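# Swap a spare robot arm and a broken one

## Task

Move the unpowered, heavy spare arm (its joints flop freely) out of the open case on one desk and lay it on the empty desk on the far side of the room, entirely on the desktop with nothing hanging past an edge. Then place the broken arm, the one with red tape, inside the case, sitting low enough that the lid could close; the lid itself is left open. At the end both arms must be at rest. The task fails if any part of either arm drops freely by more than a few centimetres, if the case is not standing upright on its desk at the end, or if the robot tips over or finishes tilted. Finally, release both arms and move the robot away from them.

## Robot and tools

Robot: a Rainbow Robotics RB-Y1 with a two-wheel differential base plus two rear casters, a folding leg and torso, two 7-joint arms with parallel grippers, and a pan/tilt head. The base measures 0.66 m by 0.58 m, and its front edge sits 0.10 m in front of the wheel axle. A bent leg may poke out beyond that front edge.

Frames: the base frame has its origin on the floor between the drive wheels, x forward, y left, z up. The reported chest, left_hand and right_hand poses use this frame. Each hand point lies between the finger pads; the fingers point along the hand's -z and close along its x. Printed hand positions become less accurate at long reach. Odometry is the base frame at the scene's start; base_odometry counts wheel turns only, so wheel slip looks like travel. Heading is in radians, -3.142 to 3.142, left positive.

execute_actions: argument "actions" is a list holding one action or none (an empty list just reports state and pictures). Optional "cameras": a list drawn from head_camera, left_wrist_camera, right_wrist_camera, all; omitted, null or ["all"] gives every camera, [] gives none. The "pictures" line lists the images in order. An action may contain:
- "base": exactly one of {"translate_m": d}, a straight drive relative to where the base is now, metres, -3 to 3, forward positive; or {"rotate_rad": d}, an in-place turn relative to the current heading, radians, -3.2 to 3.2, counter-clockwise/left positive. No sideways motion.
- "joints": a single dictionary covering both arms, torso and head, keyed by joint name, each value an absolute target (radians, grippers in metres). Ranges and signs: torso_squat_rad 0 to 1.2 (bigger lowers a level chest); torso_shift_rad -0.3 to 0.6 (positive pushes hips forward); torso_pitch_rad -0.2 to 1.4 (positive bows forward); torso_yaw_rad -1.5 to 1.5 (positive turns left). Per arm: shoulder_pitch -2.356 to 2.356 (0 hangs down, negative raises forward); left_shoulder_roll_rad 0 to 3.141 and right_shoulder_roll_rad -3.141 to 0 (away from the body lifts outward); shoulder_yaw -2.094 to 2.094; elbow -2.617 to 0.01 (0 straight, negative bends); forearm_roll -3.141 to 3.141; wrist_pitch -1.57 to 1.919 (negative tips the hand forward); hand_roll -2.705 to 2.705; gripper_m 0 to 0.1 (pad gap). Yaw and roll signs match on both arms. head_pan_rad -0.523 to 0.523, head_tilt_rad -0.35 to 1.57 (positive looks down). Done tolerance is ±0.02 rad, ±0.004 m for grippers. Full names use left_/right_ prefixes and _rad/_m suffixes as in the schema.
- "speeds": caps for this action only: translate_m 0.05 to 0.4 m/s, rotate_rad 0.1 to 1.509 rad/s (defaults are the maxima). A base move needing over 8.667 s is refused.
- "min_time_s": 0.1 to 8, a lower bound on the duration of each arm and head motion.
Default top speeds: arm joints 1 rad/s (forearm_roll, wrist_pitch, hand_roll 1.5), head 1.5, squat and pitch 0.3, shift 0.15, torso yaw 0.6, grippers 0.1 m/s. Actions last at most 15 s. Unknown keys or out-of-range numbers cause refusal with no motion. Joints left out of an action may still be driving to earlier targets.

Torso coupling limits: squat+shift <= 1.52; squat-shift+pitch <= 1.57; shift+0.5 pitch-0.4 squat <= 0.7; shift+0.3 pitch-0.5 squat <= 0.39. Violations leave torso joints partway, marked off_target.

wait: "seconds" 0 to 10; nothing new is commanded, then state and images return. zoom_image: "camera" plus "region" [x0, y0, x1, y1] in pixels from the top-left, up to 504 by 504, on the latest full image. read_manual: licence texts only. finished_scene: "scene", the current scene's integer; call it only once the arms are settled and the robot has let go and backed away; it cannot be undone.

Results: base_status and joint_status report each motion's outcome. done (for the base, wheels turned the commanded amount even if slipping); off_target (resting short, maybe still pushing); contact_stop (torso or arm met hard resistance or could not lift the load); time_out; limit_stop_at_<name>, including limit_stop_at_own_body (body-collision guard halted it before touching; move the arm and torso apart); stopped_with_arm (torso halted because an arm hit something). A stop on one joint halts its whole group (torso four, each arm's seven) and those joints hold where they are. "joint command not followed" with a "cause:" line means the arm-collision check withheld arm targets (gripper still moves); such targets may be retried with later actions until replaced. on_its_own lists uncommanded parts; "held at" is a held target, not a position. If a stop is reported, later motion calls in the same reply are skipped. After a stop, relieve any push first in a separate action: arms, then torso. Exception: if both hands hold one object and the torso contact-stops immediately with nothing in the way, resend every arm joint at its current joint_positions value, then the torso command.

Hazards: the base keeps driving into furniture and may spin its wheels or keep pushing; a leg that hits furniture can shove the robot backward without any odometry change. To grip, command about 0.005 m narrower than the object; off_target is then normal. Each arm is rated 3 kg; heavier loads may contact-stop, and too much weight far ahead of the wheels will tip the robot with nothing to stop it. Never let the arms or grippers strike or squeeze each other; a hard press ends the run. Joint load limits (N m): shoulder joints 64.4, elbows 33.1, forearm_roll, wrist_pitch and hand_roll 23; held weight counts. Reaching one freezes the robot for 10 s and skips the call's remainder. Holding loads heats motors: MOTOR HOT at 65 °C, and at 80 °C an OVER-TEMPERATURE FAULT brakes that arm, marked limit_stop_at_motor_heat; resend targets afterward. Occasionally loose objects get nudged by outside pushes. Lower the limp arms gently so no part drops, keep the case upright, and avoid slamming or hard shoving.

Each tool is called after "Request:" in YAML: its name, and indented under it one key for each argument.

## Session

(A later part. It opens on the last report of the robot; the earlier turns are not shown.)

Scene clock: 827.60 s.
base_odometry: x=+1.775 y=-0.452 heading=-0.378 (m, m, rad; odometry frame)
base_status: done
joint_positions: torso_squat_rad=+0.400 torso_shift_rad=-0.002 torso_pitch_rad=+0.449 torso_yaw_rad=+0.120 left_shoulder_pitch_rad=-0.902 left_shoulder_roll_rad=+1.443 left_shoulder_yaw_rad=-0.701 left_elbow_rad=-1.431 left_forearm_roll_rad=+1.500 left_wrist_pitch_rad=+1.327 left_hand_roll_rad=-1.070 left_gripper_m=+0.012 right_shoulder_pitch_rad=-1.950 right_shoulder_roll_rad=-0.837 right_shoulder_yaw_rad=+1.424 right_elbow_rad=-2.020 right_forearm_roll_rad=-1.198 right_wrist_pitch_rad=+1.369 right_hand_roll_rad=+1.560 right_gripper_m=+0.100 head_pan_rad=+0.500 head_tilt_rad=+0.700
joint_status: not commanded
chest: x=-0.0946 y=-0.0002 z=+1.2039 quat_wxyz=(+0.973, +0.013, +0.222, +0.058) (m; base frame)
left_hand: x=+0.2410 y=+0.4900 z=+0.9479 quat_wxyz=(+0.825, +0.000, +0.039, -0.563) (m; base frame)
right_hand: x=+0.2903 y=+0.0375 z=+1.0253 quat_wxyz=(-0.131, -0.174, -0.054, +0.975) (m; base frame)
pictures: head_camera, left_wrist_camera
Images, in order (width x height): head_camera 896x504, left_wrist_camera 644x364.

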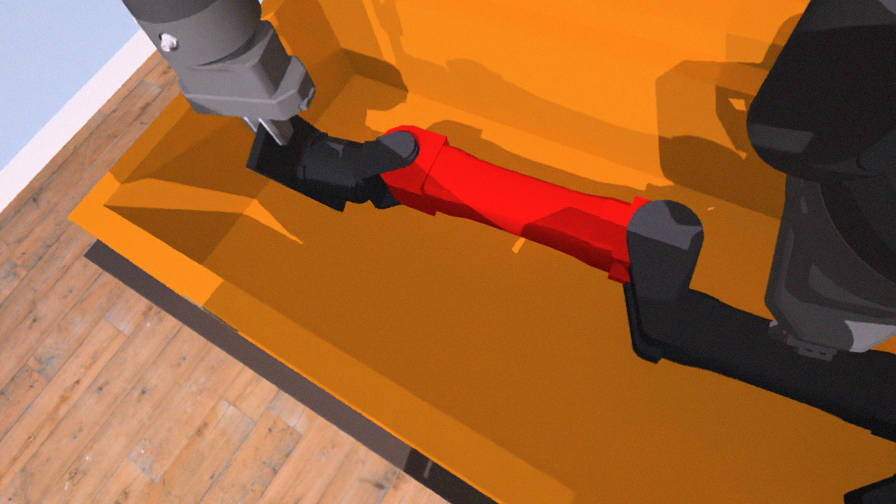

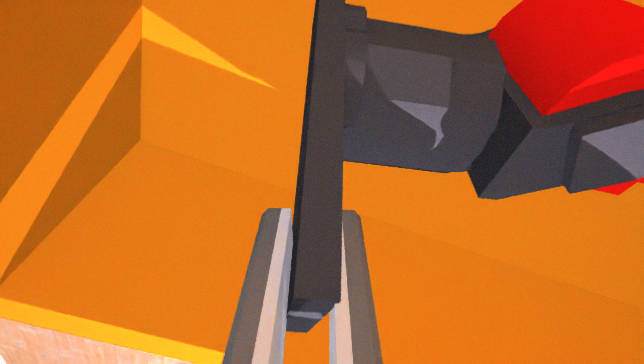

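Request:
execute_actions:
  actions:
    - {"base":{"translate_m":-0.07},"joints":{"torso_squat_rad":0.45},"speeds":{"translate_m":0.05}}
  cameras: ["head_camera","left_wrist_camera"]

Request:
execute_actions:
  actions:
    - {"base":{"translate_m":-0.04},"joints":{"torso_squat_rad":0.54},"speeds":{"translate_m":0.05}}
  cameras: ["head_camera","left_wrist_camera"]

Scene clock: 836.87 s.
base_odometry: x=+1.710 y=-0.426 heading=-0.379 (m, m, rad; odometry frame)
base_status: done
joint_positions: torso_squat_rad=+0.450 torso_shift_rad=-0.001 torso_pitch_rad=+0.450 torso_yaw_rad=+0.120 left_shoulder_pitch_rad=-0.900 left_shoulder_roll_rad=+1.441 left_shoulder_yaw_rad=-0.702 left_elbow_rad=-1.431 left_forearm_roll_rad=+1.500 left_wrist_pitch_rad=+1.327 left_hand_roll_rad=-1.070 left_gripper_m=+0.010 right_shoulder_pitch_rad=-1.950 right_shoulder_roll_rad=-0.837 right_shoulder_yaw_rad=+1.424 right_elbow_rad=-2.020 right_forearm_roll_rad=-1.198 right_wrist_pitch_rad=+1.369 right_hand_roll_rad=+1.560 right_gripper_m=+0.100 head_pan_rad=+0.500 head_tilt_rad=+0.700
joint_status: all done
chest: x=-0.0943 y=+0.0001 z=+1.1894 quat_wxyz=(+0.973, +0.013, +0.223, +0.058) (m; base frame)
left_hand: x=+0.2396 y=+0.4901 z=+0.9314 quat_wxyz=(+0.825, -0.002, +0.041, -0.563) (m; base frame)
right_hand: x=+0.2904 y=+0.0377 z=+1.0105 quat_wxyz=(-0.131, -0.174, -0.054, +0.975) (m; base frame)
pictures: head_camera, left_wrist_camera
Images, in order (width x height): head_camera 896x504, left_wrist_camera 644x364.

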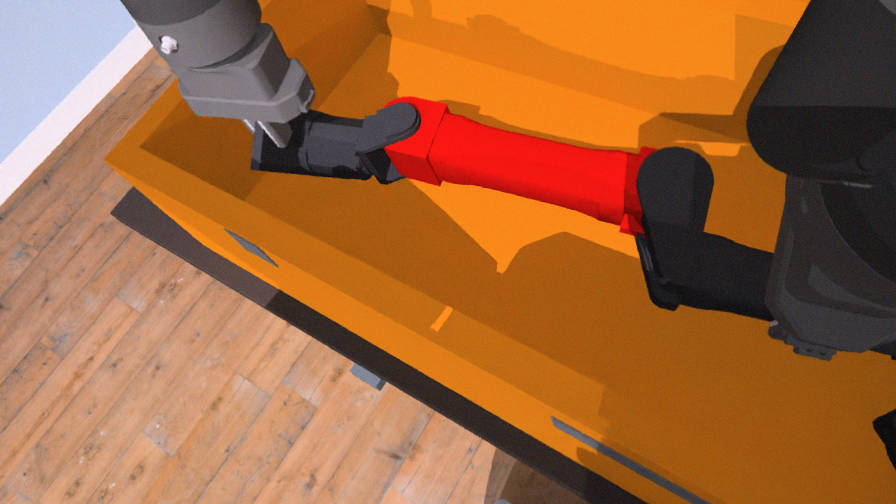

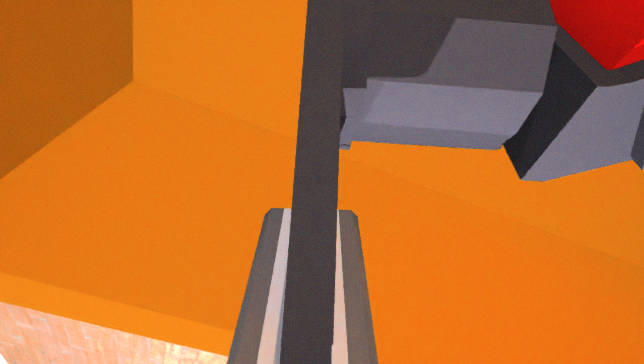

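Scene clock: 838.40 s.
base_odometry: x=+1.673 y=-0.411 heading=-0.380 (m, m, rad; odometry frame)
base_status: done
joint_positions: torso_squat_rad=+0.540 torso_shift_rad=-0.002 torso_pitch_rad=+0.449 torso_yaw_rad=+0.120 left_shoulder_pitch_rad=-0.903 left_shoulder_roll_rad=+1.442 left_shoulder_yaw_rad=-0.700 left_elbow_rad=-1.432 left_forearm_roll_rad=+1.501 left_wrist_pitch_rad=+1.326 left_hand_roll_rad=-1.070 left_gripper_m=+0.009 right_shoulder_pitch_rad=-1.950 right_shoulder_roll_rad=-0.837 right_shoulder_yaw_rad=+1.424 right_elbow_rad=-2.020 right_forearm_roll_rad=-1.198 right_wrist_pitch_rad=+1.369 right_hand_roll_rad=+1.560 right_gripper_m=+0.100 head_pan_rad=+0.500 head_tilt_rad=+0.700
joint_status: all done
chest: x=-0.0945 y=-0.0002 z=+1.1596 quat_wxyz=(+0.973, +0.013, +0.222, +0.058) (m; base frame)
left_hand: x=+0.2418 y=+0.4894 z=+0.9039 quat_wxyz=(+0.825, +0.000, +0.038, -0.564) (m; base frame)
right_hand: x=+0.2903 y=+0.0375 z=+0.9810 quat_wxyz=(-0.131, -0.174, -0.054, +0.975) (m; base frame)
pictures: head_camera, left_wrist_camera
Images, in order (width x height): head_camera 896x504, left_wrist_camera 644x364.

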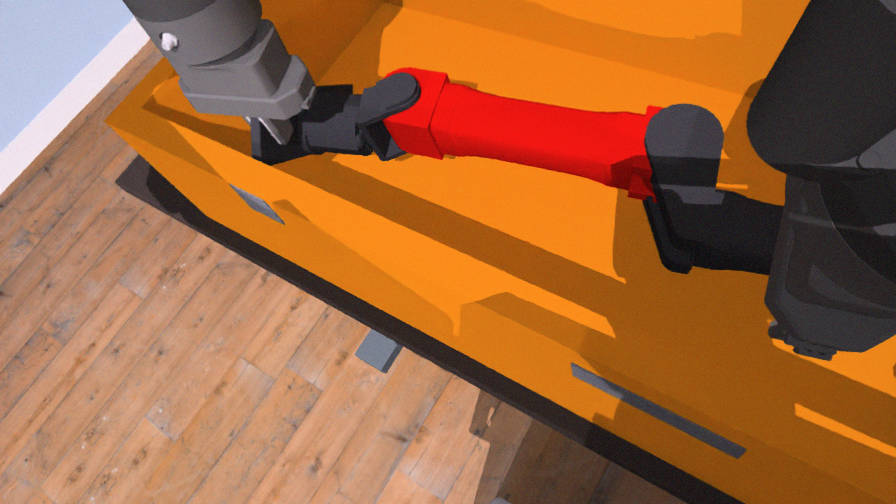

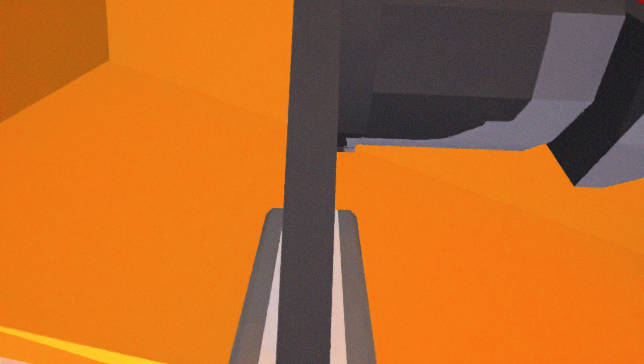

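Request:
execute_actions:
  actions:
    - {"joints":{"right_shoulder_pitch_rad":-2.3}}
  cameras: []

Request:
execute_actions:
  actions:
    - {"joints":{"torso_squat_rad":0.62}}
  cameras: ["head_camera","left_wrist_camera"]

Scene clock: 845.93 s.
base_odometry: x=+1.673 y=-0.411 heading=-0.380 (m, m, rad; odometry frame)
base_status: not commanded
joint_positions: torso_squat_rad=+0.540 torso_shift_rad=-0.002 torso_pitch_rad=+0.449 torso_yaw_rad=+0.120 left_shoulder_pitch_rad=-0.903 left_shoulder_roll_rad=+1.442 left_shoulder_yaw_rad=-0.700 left_elbow_rad=-1.432 left_forearm_roll_rad=+1.501 left_wrist_pitch_rad=+1.326 left_hand_roll_rad=-1.070 left_gripper_m=+0.009 right_shoulder_pitch_rad=-2.300 right_shoulder_roll_rad=-0.837 right_shoulder_yaw_rad=+1.424 right_elbow_rad=-2.020 right_forearm_roll_rad=-1.198 right_wrist_pitch_rad=+1.369 right_hand_roll_rad=+1.560 right_gripper_m=+0.100 head_pan_rad=+0.500 head_tilt_rad=+0.700
joint_status: all done
chest: x=-0.0945 y=-0.0002 z=+1.1596 quat_wxyz=(+0.973, +0.013, +0.222, +0.058) (m; base frame)
left_hand: x=+0.2418 y=+0.4894 z=+0.9039 quat_wxyz=(+0.825, +0.000, +0.038, -0.564) (m; base frame)
right_hand: x=+0.3210 y=+0.0838 z=+1.1184 quat_wxyz=(-0.174, -0.333, -0.082, +0.923) (m; base frame)
pictures: none
No camera images: the call's "cameras" was empty. Leave "cameras" out to get every camera's image.

Scene clock: 847.03 s.
base_odometry: x=+1.673 y=-0.411 heading=-0.380 (m, m, rad; odometry frame)
base_status: not commanded
joint_positions: torso_squat_rad=+0.620 torso_shift_rad=-0.002 torso_pitch_rad=+0.448 torso_yaw_rad=+0.120 left_shoulder_pitch_rad=-0.902 left_shoulder_roll_rad=+1.444 left_shoulder_yaw_rad=-0.701 left_elbow_rad=-1.431 left_forearm_roll_rad=+1.501 left_wrist_pitch_rad=+1.327 left_hand_roll_rad=-1.070 left_gripper_m=+0.010 right_shoulder_pitch_rad=-2.300 right_shoulder_roll_rad=-0.837 right_shoulder_yaw_rad=+1.424 right_elbow_rad=-2.020 right_forearm_roll_rad=-1.198 right_wrist_pitch_rad=+1.369 right_hand_roll_rad=+1.560 right_gripper_m=+0.100 head_pan_rad=+0.500 head_tilt_rad=+0.700
joint_status: all done
chest: x=-0.0950 y=-0.0002 z=+1.1290 quat_wxyz=(+0.973, +0.013, +0.222, +0.059) (m; base frame)
left_hand: x=+0.2402 y=+0.4907 z=+0.8735 quat_wxyz=(+0.826, +0.000, +0.039, -0.563) (m; base frame)
right_hand: x=+0.3206 y=+0.0840 z=+1.0881 quat_wxyz=(-0.174, -0.333, -0.082, +0.923) (m; base frame)
pictures: head_camera, left_wrist_camera
Images, in order (width x height): head_camera 896x504, left_wrist_camera 644x364.

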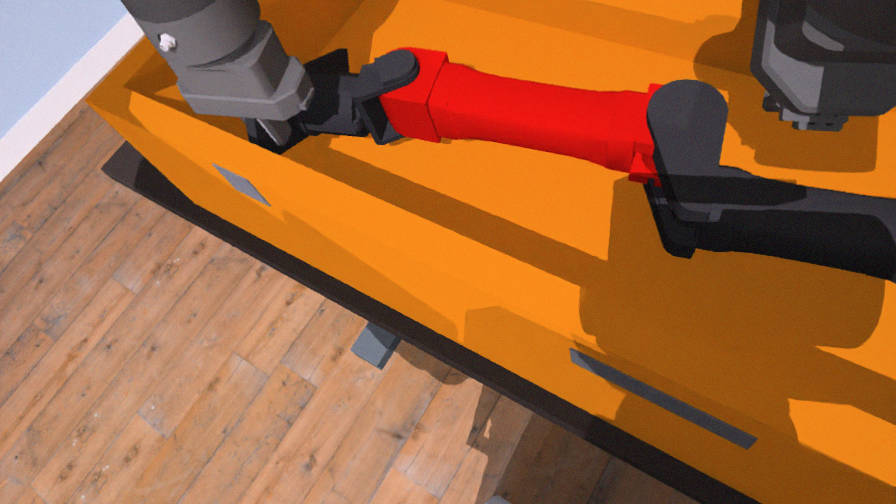

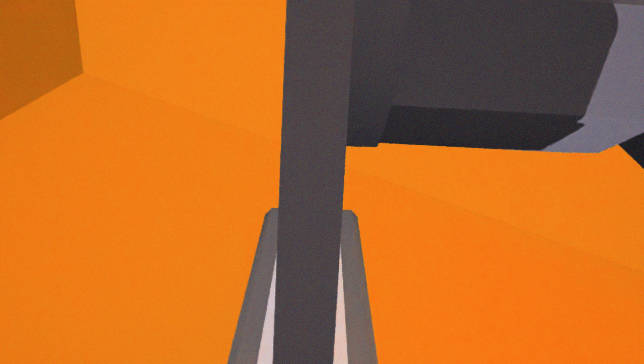

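Request:
execute_actions:
  actions:
    - {"joints":{"torso_squat_rad":0.68}}
  cameras: ["head_camera","left_wrist_camera"]

Request:
execute_actions:
  actions:
    - {"joints":{"torso_squat_rad":0.74}}
  cameras: ["head_camera","left_wrist_camera"]

Scene clock: 851.93 s.
base_odometry: x=+1.673 y=-0.411 heading=-0.380 (m, m, rad; odometry frame)
base_status: not commanded
joint_positions: torso_squat_rad=+0.680 torso_shift_rad=-0.002 torso_pitch_rad=+0.449 torso_yaw_rad=+0.120 left_shoulder_pitch_rad=-0.900 left_shoulder_roll_rad=+1.444 left_shoulder_yaw_rad=-0.702 left_elbow_rad=-1.430 left_forearm_roll_rad=+1.500 left_wrist_pitch_rad=+1.328 left_hand_roll_rad=-1.070 left_gripper_m=+0.011 right_shoulder_pitch_rad=-2.300 right_shoulder_roll_rad=-0.837 right_shoulder_yaw_rad=+1.424 right_elbow_rad=-2.020 right_forearm_roll_rad=-1.198 right_wrist_pitch_rad=+1.369 right_hand_roll_rad=+1.560 right_gripper_m=+0.100 head_pan_rad=+0.500 head_tilt_rad=+0.700
joint_status: all done
chest: x=-0.0947 y=+0.0000 z=+1.1035 quat_wxyz=(+0.973, +0.013, +0.222, +0.059) (m; base frame)
left_hand: x=+0.2393 y=+0.4919 z=+0.8472 quat_wxyz=(+0.826, +0.000, +0.041, -0.562) (m; base frame)
right_hand: x=+0.3208 y=+0.0844 z=+1.0624 quat_wxyz=(-0.174, -0.333, -0.082, +0.923) (m; base frame)
pictures: head_camera, left_wrist_camera
Images, in order (width x height): head_camera 896x504, left_wrist_camera 644x364.

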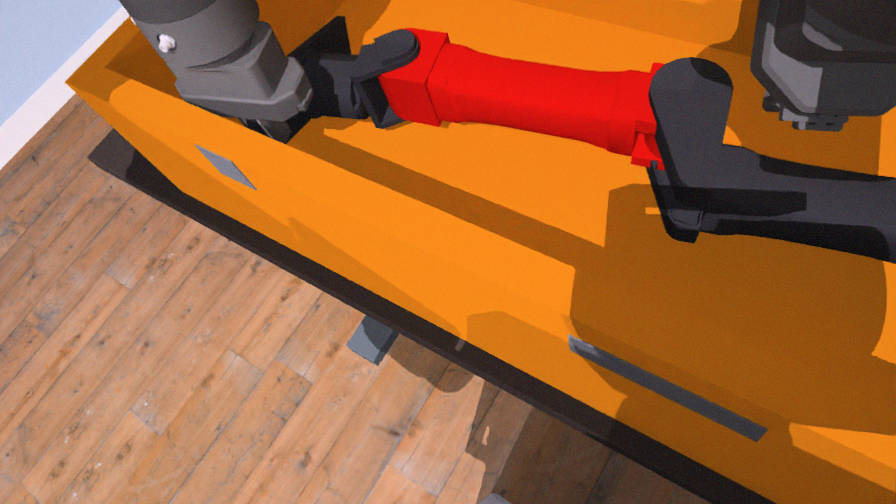

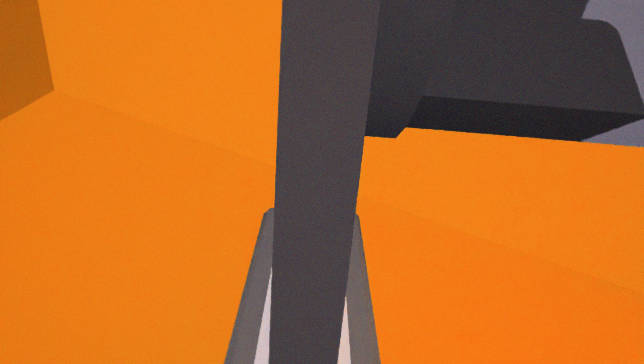

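Scene clock: 852.87 s.
base_odometry: x=+1.673 y=-0.411 heading=-0.380 (m, m, rad; odometry frame)
base_status: not commanded
joint_positions: torso_squat_rad=+0.740 torso_shift_rad=-0.002 torso_pitch_rad=+0.449 torso_yaw_rad=+0.120 left_shoulder_pitch_rad=-0.900 left_shoulder_roll_rad=+1.445 left_shoulder_yaw_rad=-0.702 left_elbow_rad=-1.430 left_forearm_roll_rad=+1.500 left_wrist_pitch_rad=+1.327 left_hand_roll_rad=-1.070 left_gripper_m=+0.012 right_shoulder_pitch_rad=-2.300 right_shoulder_roll_rad=-0.837 right_shoulder_yaw_rad=+1.424 right_elbow_rad=-2.020 right_forearm_roll_rad=-1.198 right_wrist_pitch_rad=+1.369 right_hand_roll_rad=+1.560 right_gripper_m=+0.100 head_pan_rad=+0.500 head_tilt_rad=+0.700
joint_status: all done
chest: x=-0.0946 y=+0.0002 z=+1.0761 quat_wxyz=(+0.973, +0.013, +0.222, +0.059) (m; base frame)
left_hand: x=+0.2390 y=+0.4925 z=+0.8196 quat_wxyz=(+0.826, +0.000, +0.041, -0.562) (m; base frame)
right_hand: x=+0.3209 y=+0.0845 z=+1.0349 quat_wxyz=(-0.174, -0.333, -0.082, +0.923) (m; base frame)
pictures: head_camera, left_wrist_camera
Images, in order (width x height): head_camera 896x504, left_wrist_camera 644x364.

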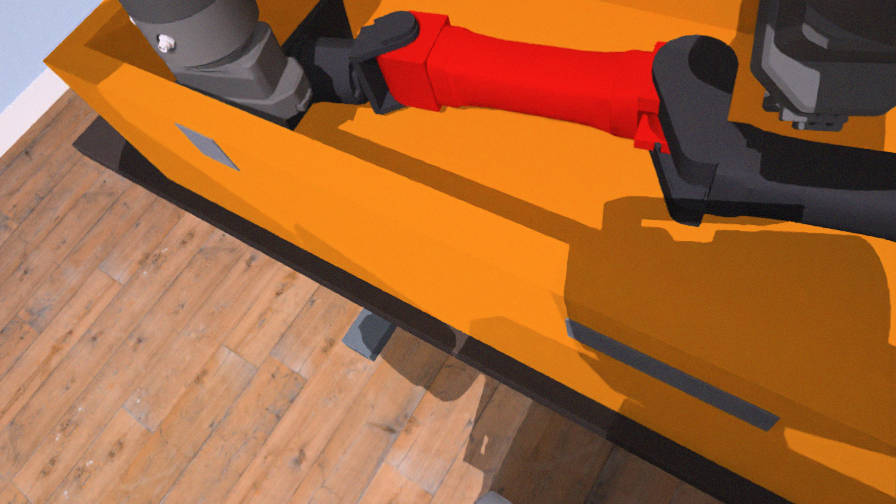

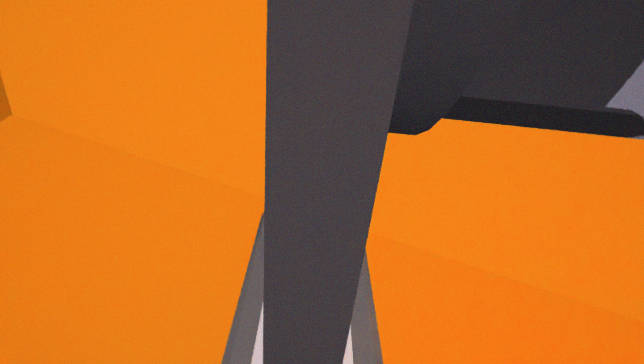

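Essentially flat now. Release and lift.

Request:
execute_actions:
  actions:
    - {"joints":{"left_gripper_m":0.04}}
  cameras: ["left_wrist_camera"]

Request:
execute_actions:
  actions:
    - {"joints":{"torso_squat_rad":0.1,"head_tilt_rad":0.5,"head_pan_rad":0.2}}

Request:
execute_actions:
  actions:
    - {"base":{"translate_m":-0.4},"joints":{"head_tilt_rad":0.3,"head_pan_rad":0}}
  cameras: ["head_camera"]

Scene clock: 863.50 s.
base_odometry: x=+1.673 y=-0.411 heading=-0.380 (m, m, rad; odometry frame)
base_status: not commanded
joint_positions: torso_squat_rad=+0.740 torso_shift_rad=-0.002 torso_pitch_rad=+0.449 torso_yaw_rad=+0.120 left_shoulder_pitch_rad=-0.900 left_shoulder_roll_rad=+1.443 left_shoulder_yaw_rad=-0.702 left_elbow_rad=-1.430 left_forearm_roll_rad=+1.500 left_wrist_pitch_rad=+1.327 left_hand_roll_rad=-1.070 left_gripper_m=+0.040 right_shoulder_pitch_rad=-2.300 right_shoulder_roll_rad=-0.837 right_shoulder_yaw_rad=+1.424 right_elbow_rad=-2.020 right_forearm_roll_rad=-1.198 right_wrist_pitch_rad=+1.369 right_hand_roll_rad=+1.560 right_gripper_m=+0.100 head_pan_rad=+0.500 head_tilt_rad=+0.700
joint_status: all done
chest: x=-0.0944 y=+0.0002 z=+1.0761 quat_wxyz=(+0.973, +0.013, +0.222, +0.059) (m; base frame)
left_hand: x=+0.2391 y=+0.4917 z=+0.8189 quat_wxyz=(+0.826, -0.001, +0.041, -0.562) (m; base frame)
right_hand: x=+0.3211 y=+0.0845 z=+1.0347 quat_wxyz=(-0.174, -0.333, -0.082, +0.923) (m; base frame)
pictures: left_wrist_camera
Images, in order (width x height): left_wrist_camera 644x364.

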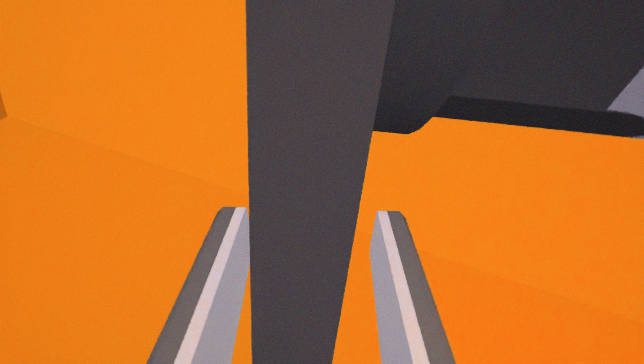

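Scene clock: 866.40 s.
base_odometry: x=+1.673 y=-0.411 heading=-0.380 (m, m, rad; odometry frame)
base_status: not commanded
joint_positions: torso_squat_rad=+0.100 torso_shift_rad=-0.001 torso_pitch_rad=+0.450 torso_yaw_rad=+0.120 left_shoulder_pitch_rad=-0.900 left_shoulder_roll_rad=+1.443 left_shoulder_yaw_rad=-0.702 left_elbow_rad=-1.430 left_forearm_roll_rad=+1.500 left_wrist_pitch_rad=+1.327 left_hand_roll_rad=-1.070 left_gripper_m=+0.040 right_shoulder_pitch_rad=-2.300 right_shoulder_roll_rad=-0.837 right_shoulder_yaw_rad=+1.424 right_elbow_rad=-2.020 right_forearm_roll_rad=-1.198 right_wrist_pitch_rad=+1.369 right_hand_roll_rad=+1.560 right_gripper_m=+0.100 head_pan_rad=+0.200 head_tilt_rad=+0.500
joint_status: all done
chest: x=-0.0943 y=+0.0001 z=+1.2556 quat_wxyz=(+0.973, +0.013, +0.223, +0.059) (m; base frame)
left_hand: x=+0.2391 y=+0.4914 z=+0.9979 quat_wxyz=(+0.826, -0.001, +0.041, -0.562) (m; base frame)
right_hand: x=+0.3212 y=+0.0844 z=+1.2140 quat_wxyz=(-0.174, -0.332, -0.082, +0.923) (m; base frame)
pictures: head_camera, left_wrist_camera, right_wrist_camera
Images, in order (width x height): head_camera 896x504, left_wrist_camera 644x364, right_wrist_camera 644x364.

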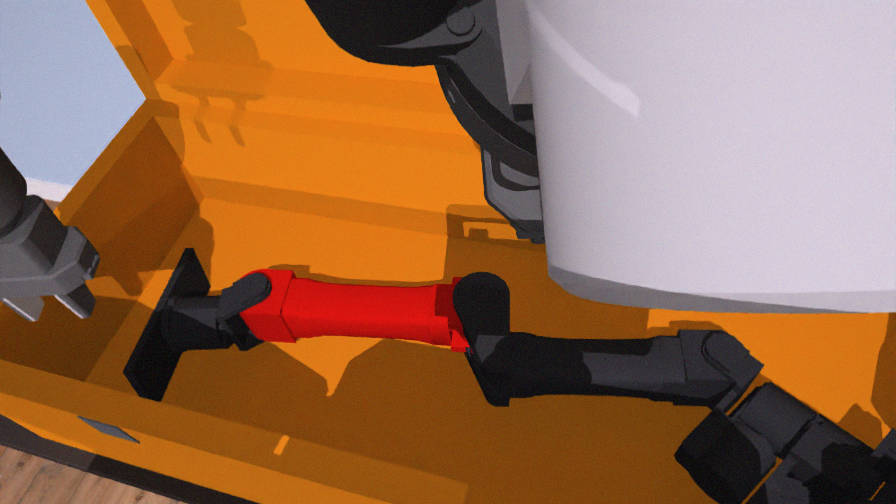

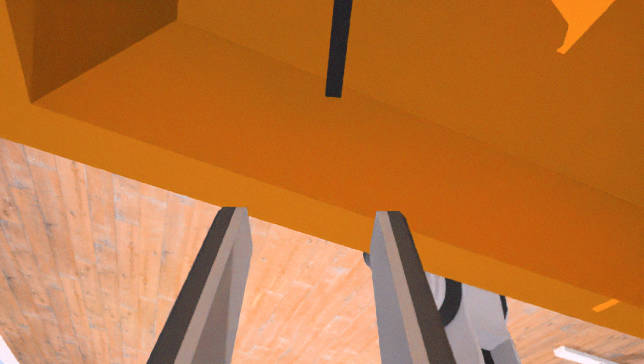

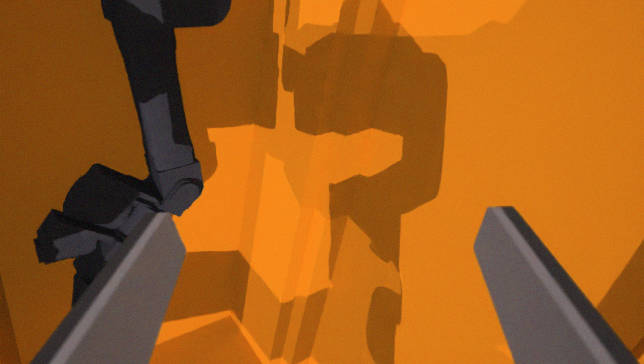

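Scene clock: 868.87 s.
base_odometry: x=+1.301 y=-0.263 heading=-0.379 (m, m, rad; odometry frame)
base_status: done
joint_positions: torso_squat_rad=+0.100 torso_shift_rad=-0.001 torso_pitch_rad=+0.450 torso_yaw_rad=+0.120 left_shoulder_pitch_rad=-0.900 left_shoulder_roll_rad=+1.443 left_shoulder_yaw_rad=-0.703 left_elbow_rad=-1.430 left_forearm_roll_rad=+1.500 left_wrist_pitch_rad=+1.327 left_hand_roll_rad=-1.070 left_gripper_m=+0.040 right_shoulder_pitch_rad=-2.300 right_shoulder_roll_rad=-0.837 right_shoulder_yaw_rad=+1.424 right_elbow_rad=-2.020 right_forearm_roll_rad=-1.198 right_wrist_pitch_rad=+1.369 right_hand_roll_rad=+1.560 right_gripper_m=+0.100 head_pan_rad=+0.000 head_tilt_rad=+0.300
joint_status: all done
chest: x=-0.0945 y=+0.0002 z=+1.2557 quat_wxyz=(+0.973, +0.013, +0.223, +0.059) (m; base frame)
left_hand: x=+0.2390 y=+0.4913 z=+0.9980 quat_wxyz=(+0.826, -0.001, +0.041, -0.562) (m; base frame)
right_hand: x=+0.3210 y=+0.0844 z=+1.2142 quat_wxyz=(-0.174, -0.333, -0.082, +0.923) (m; base frame)
pictures: head_camera
Images, in order (width x height): head_camera 896x504.

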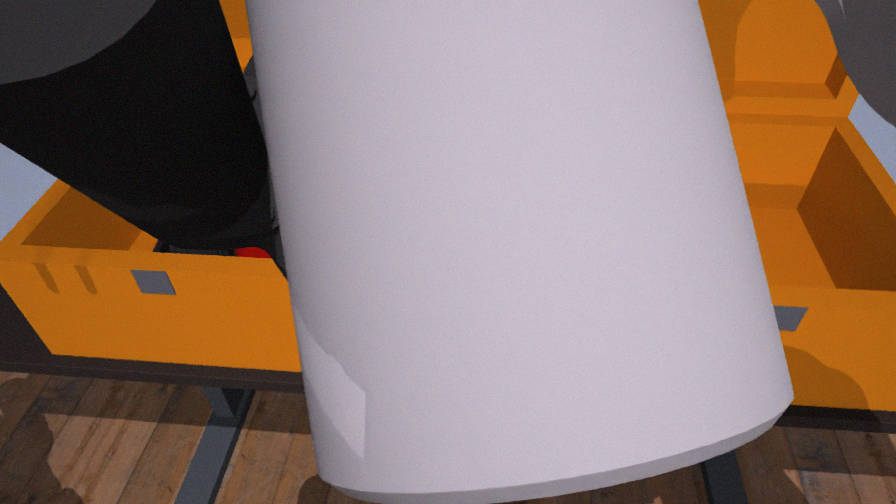

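Request:
finished_scene:
  scene: 2

The scene is finished: the task was done.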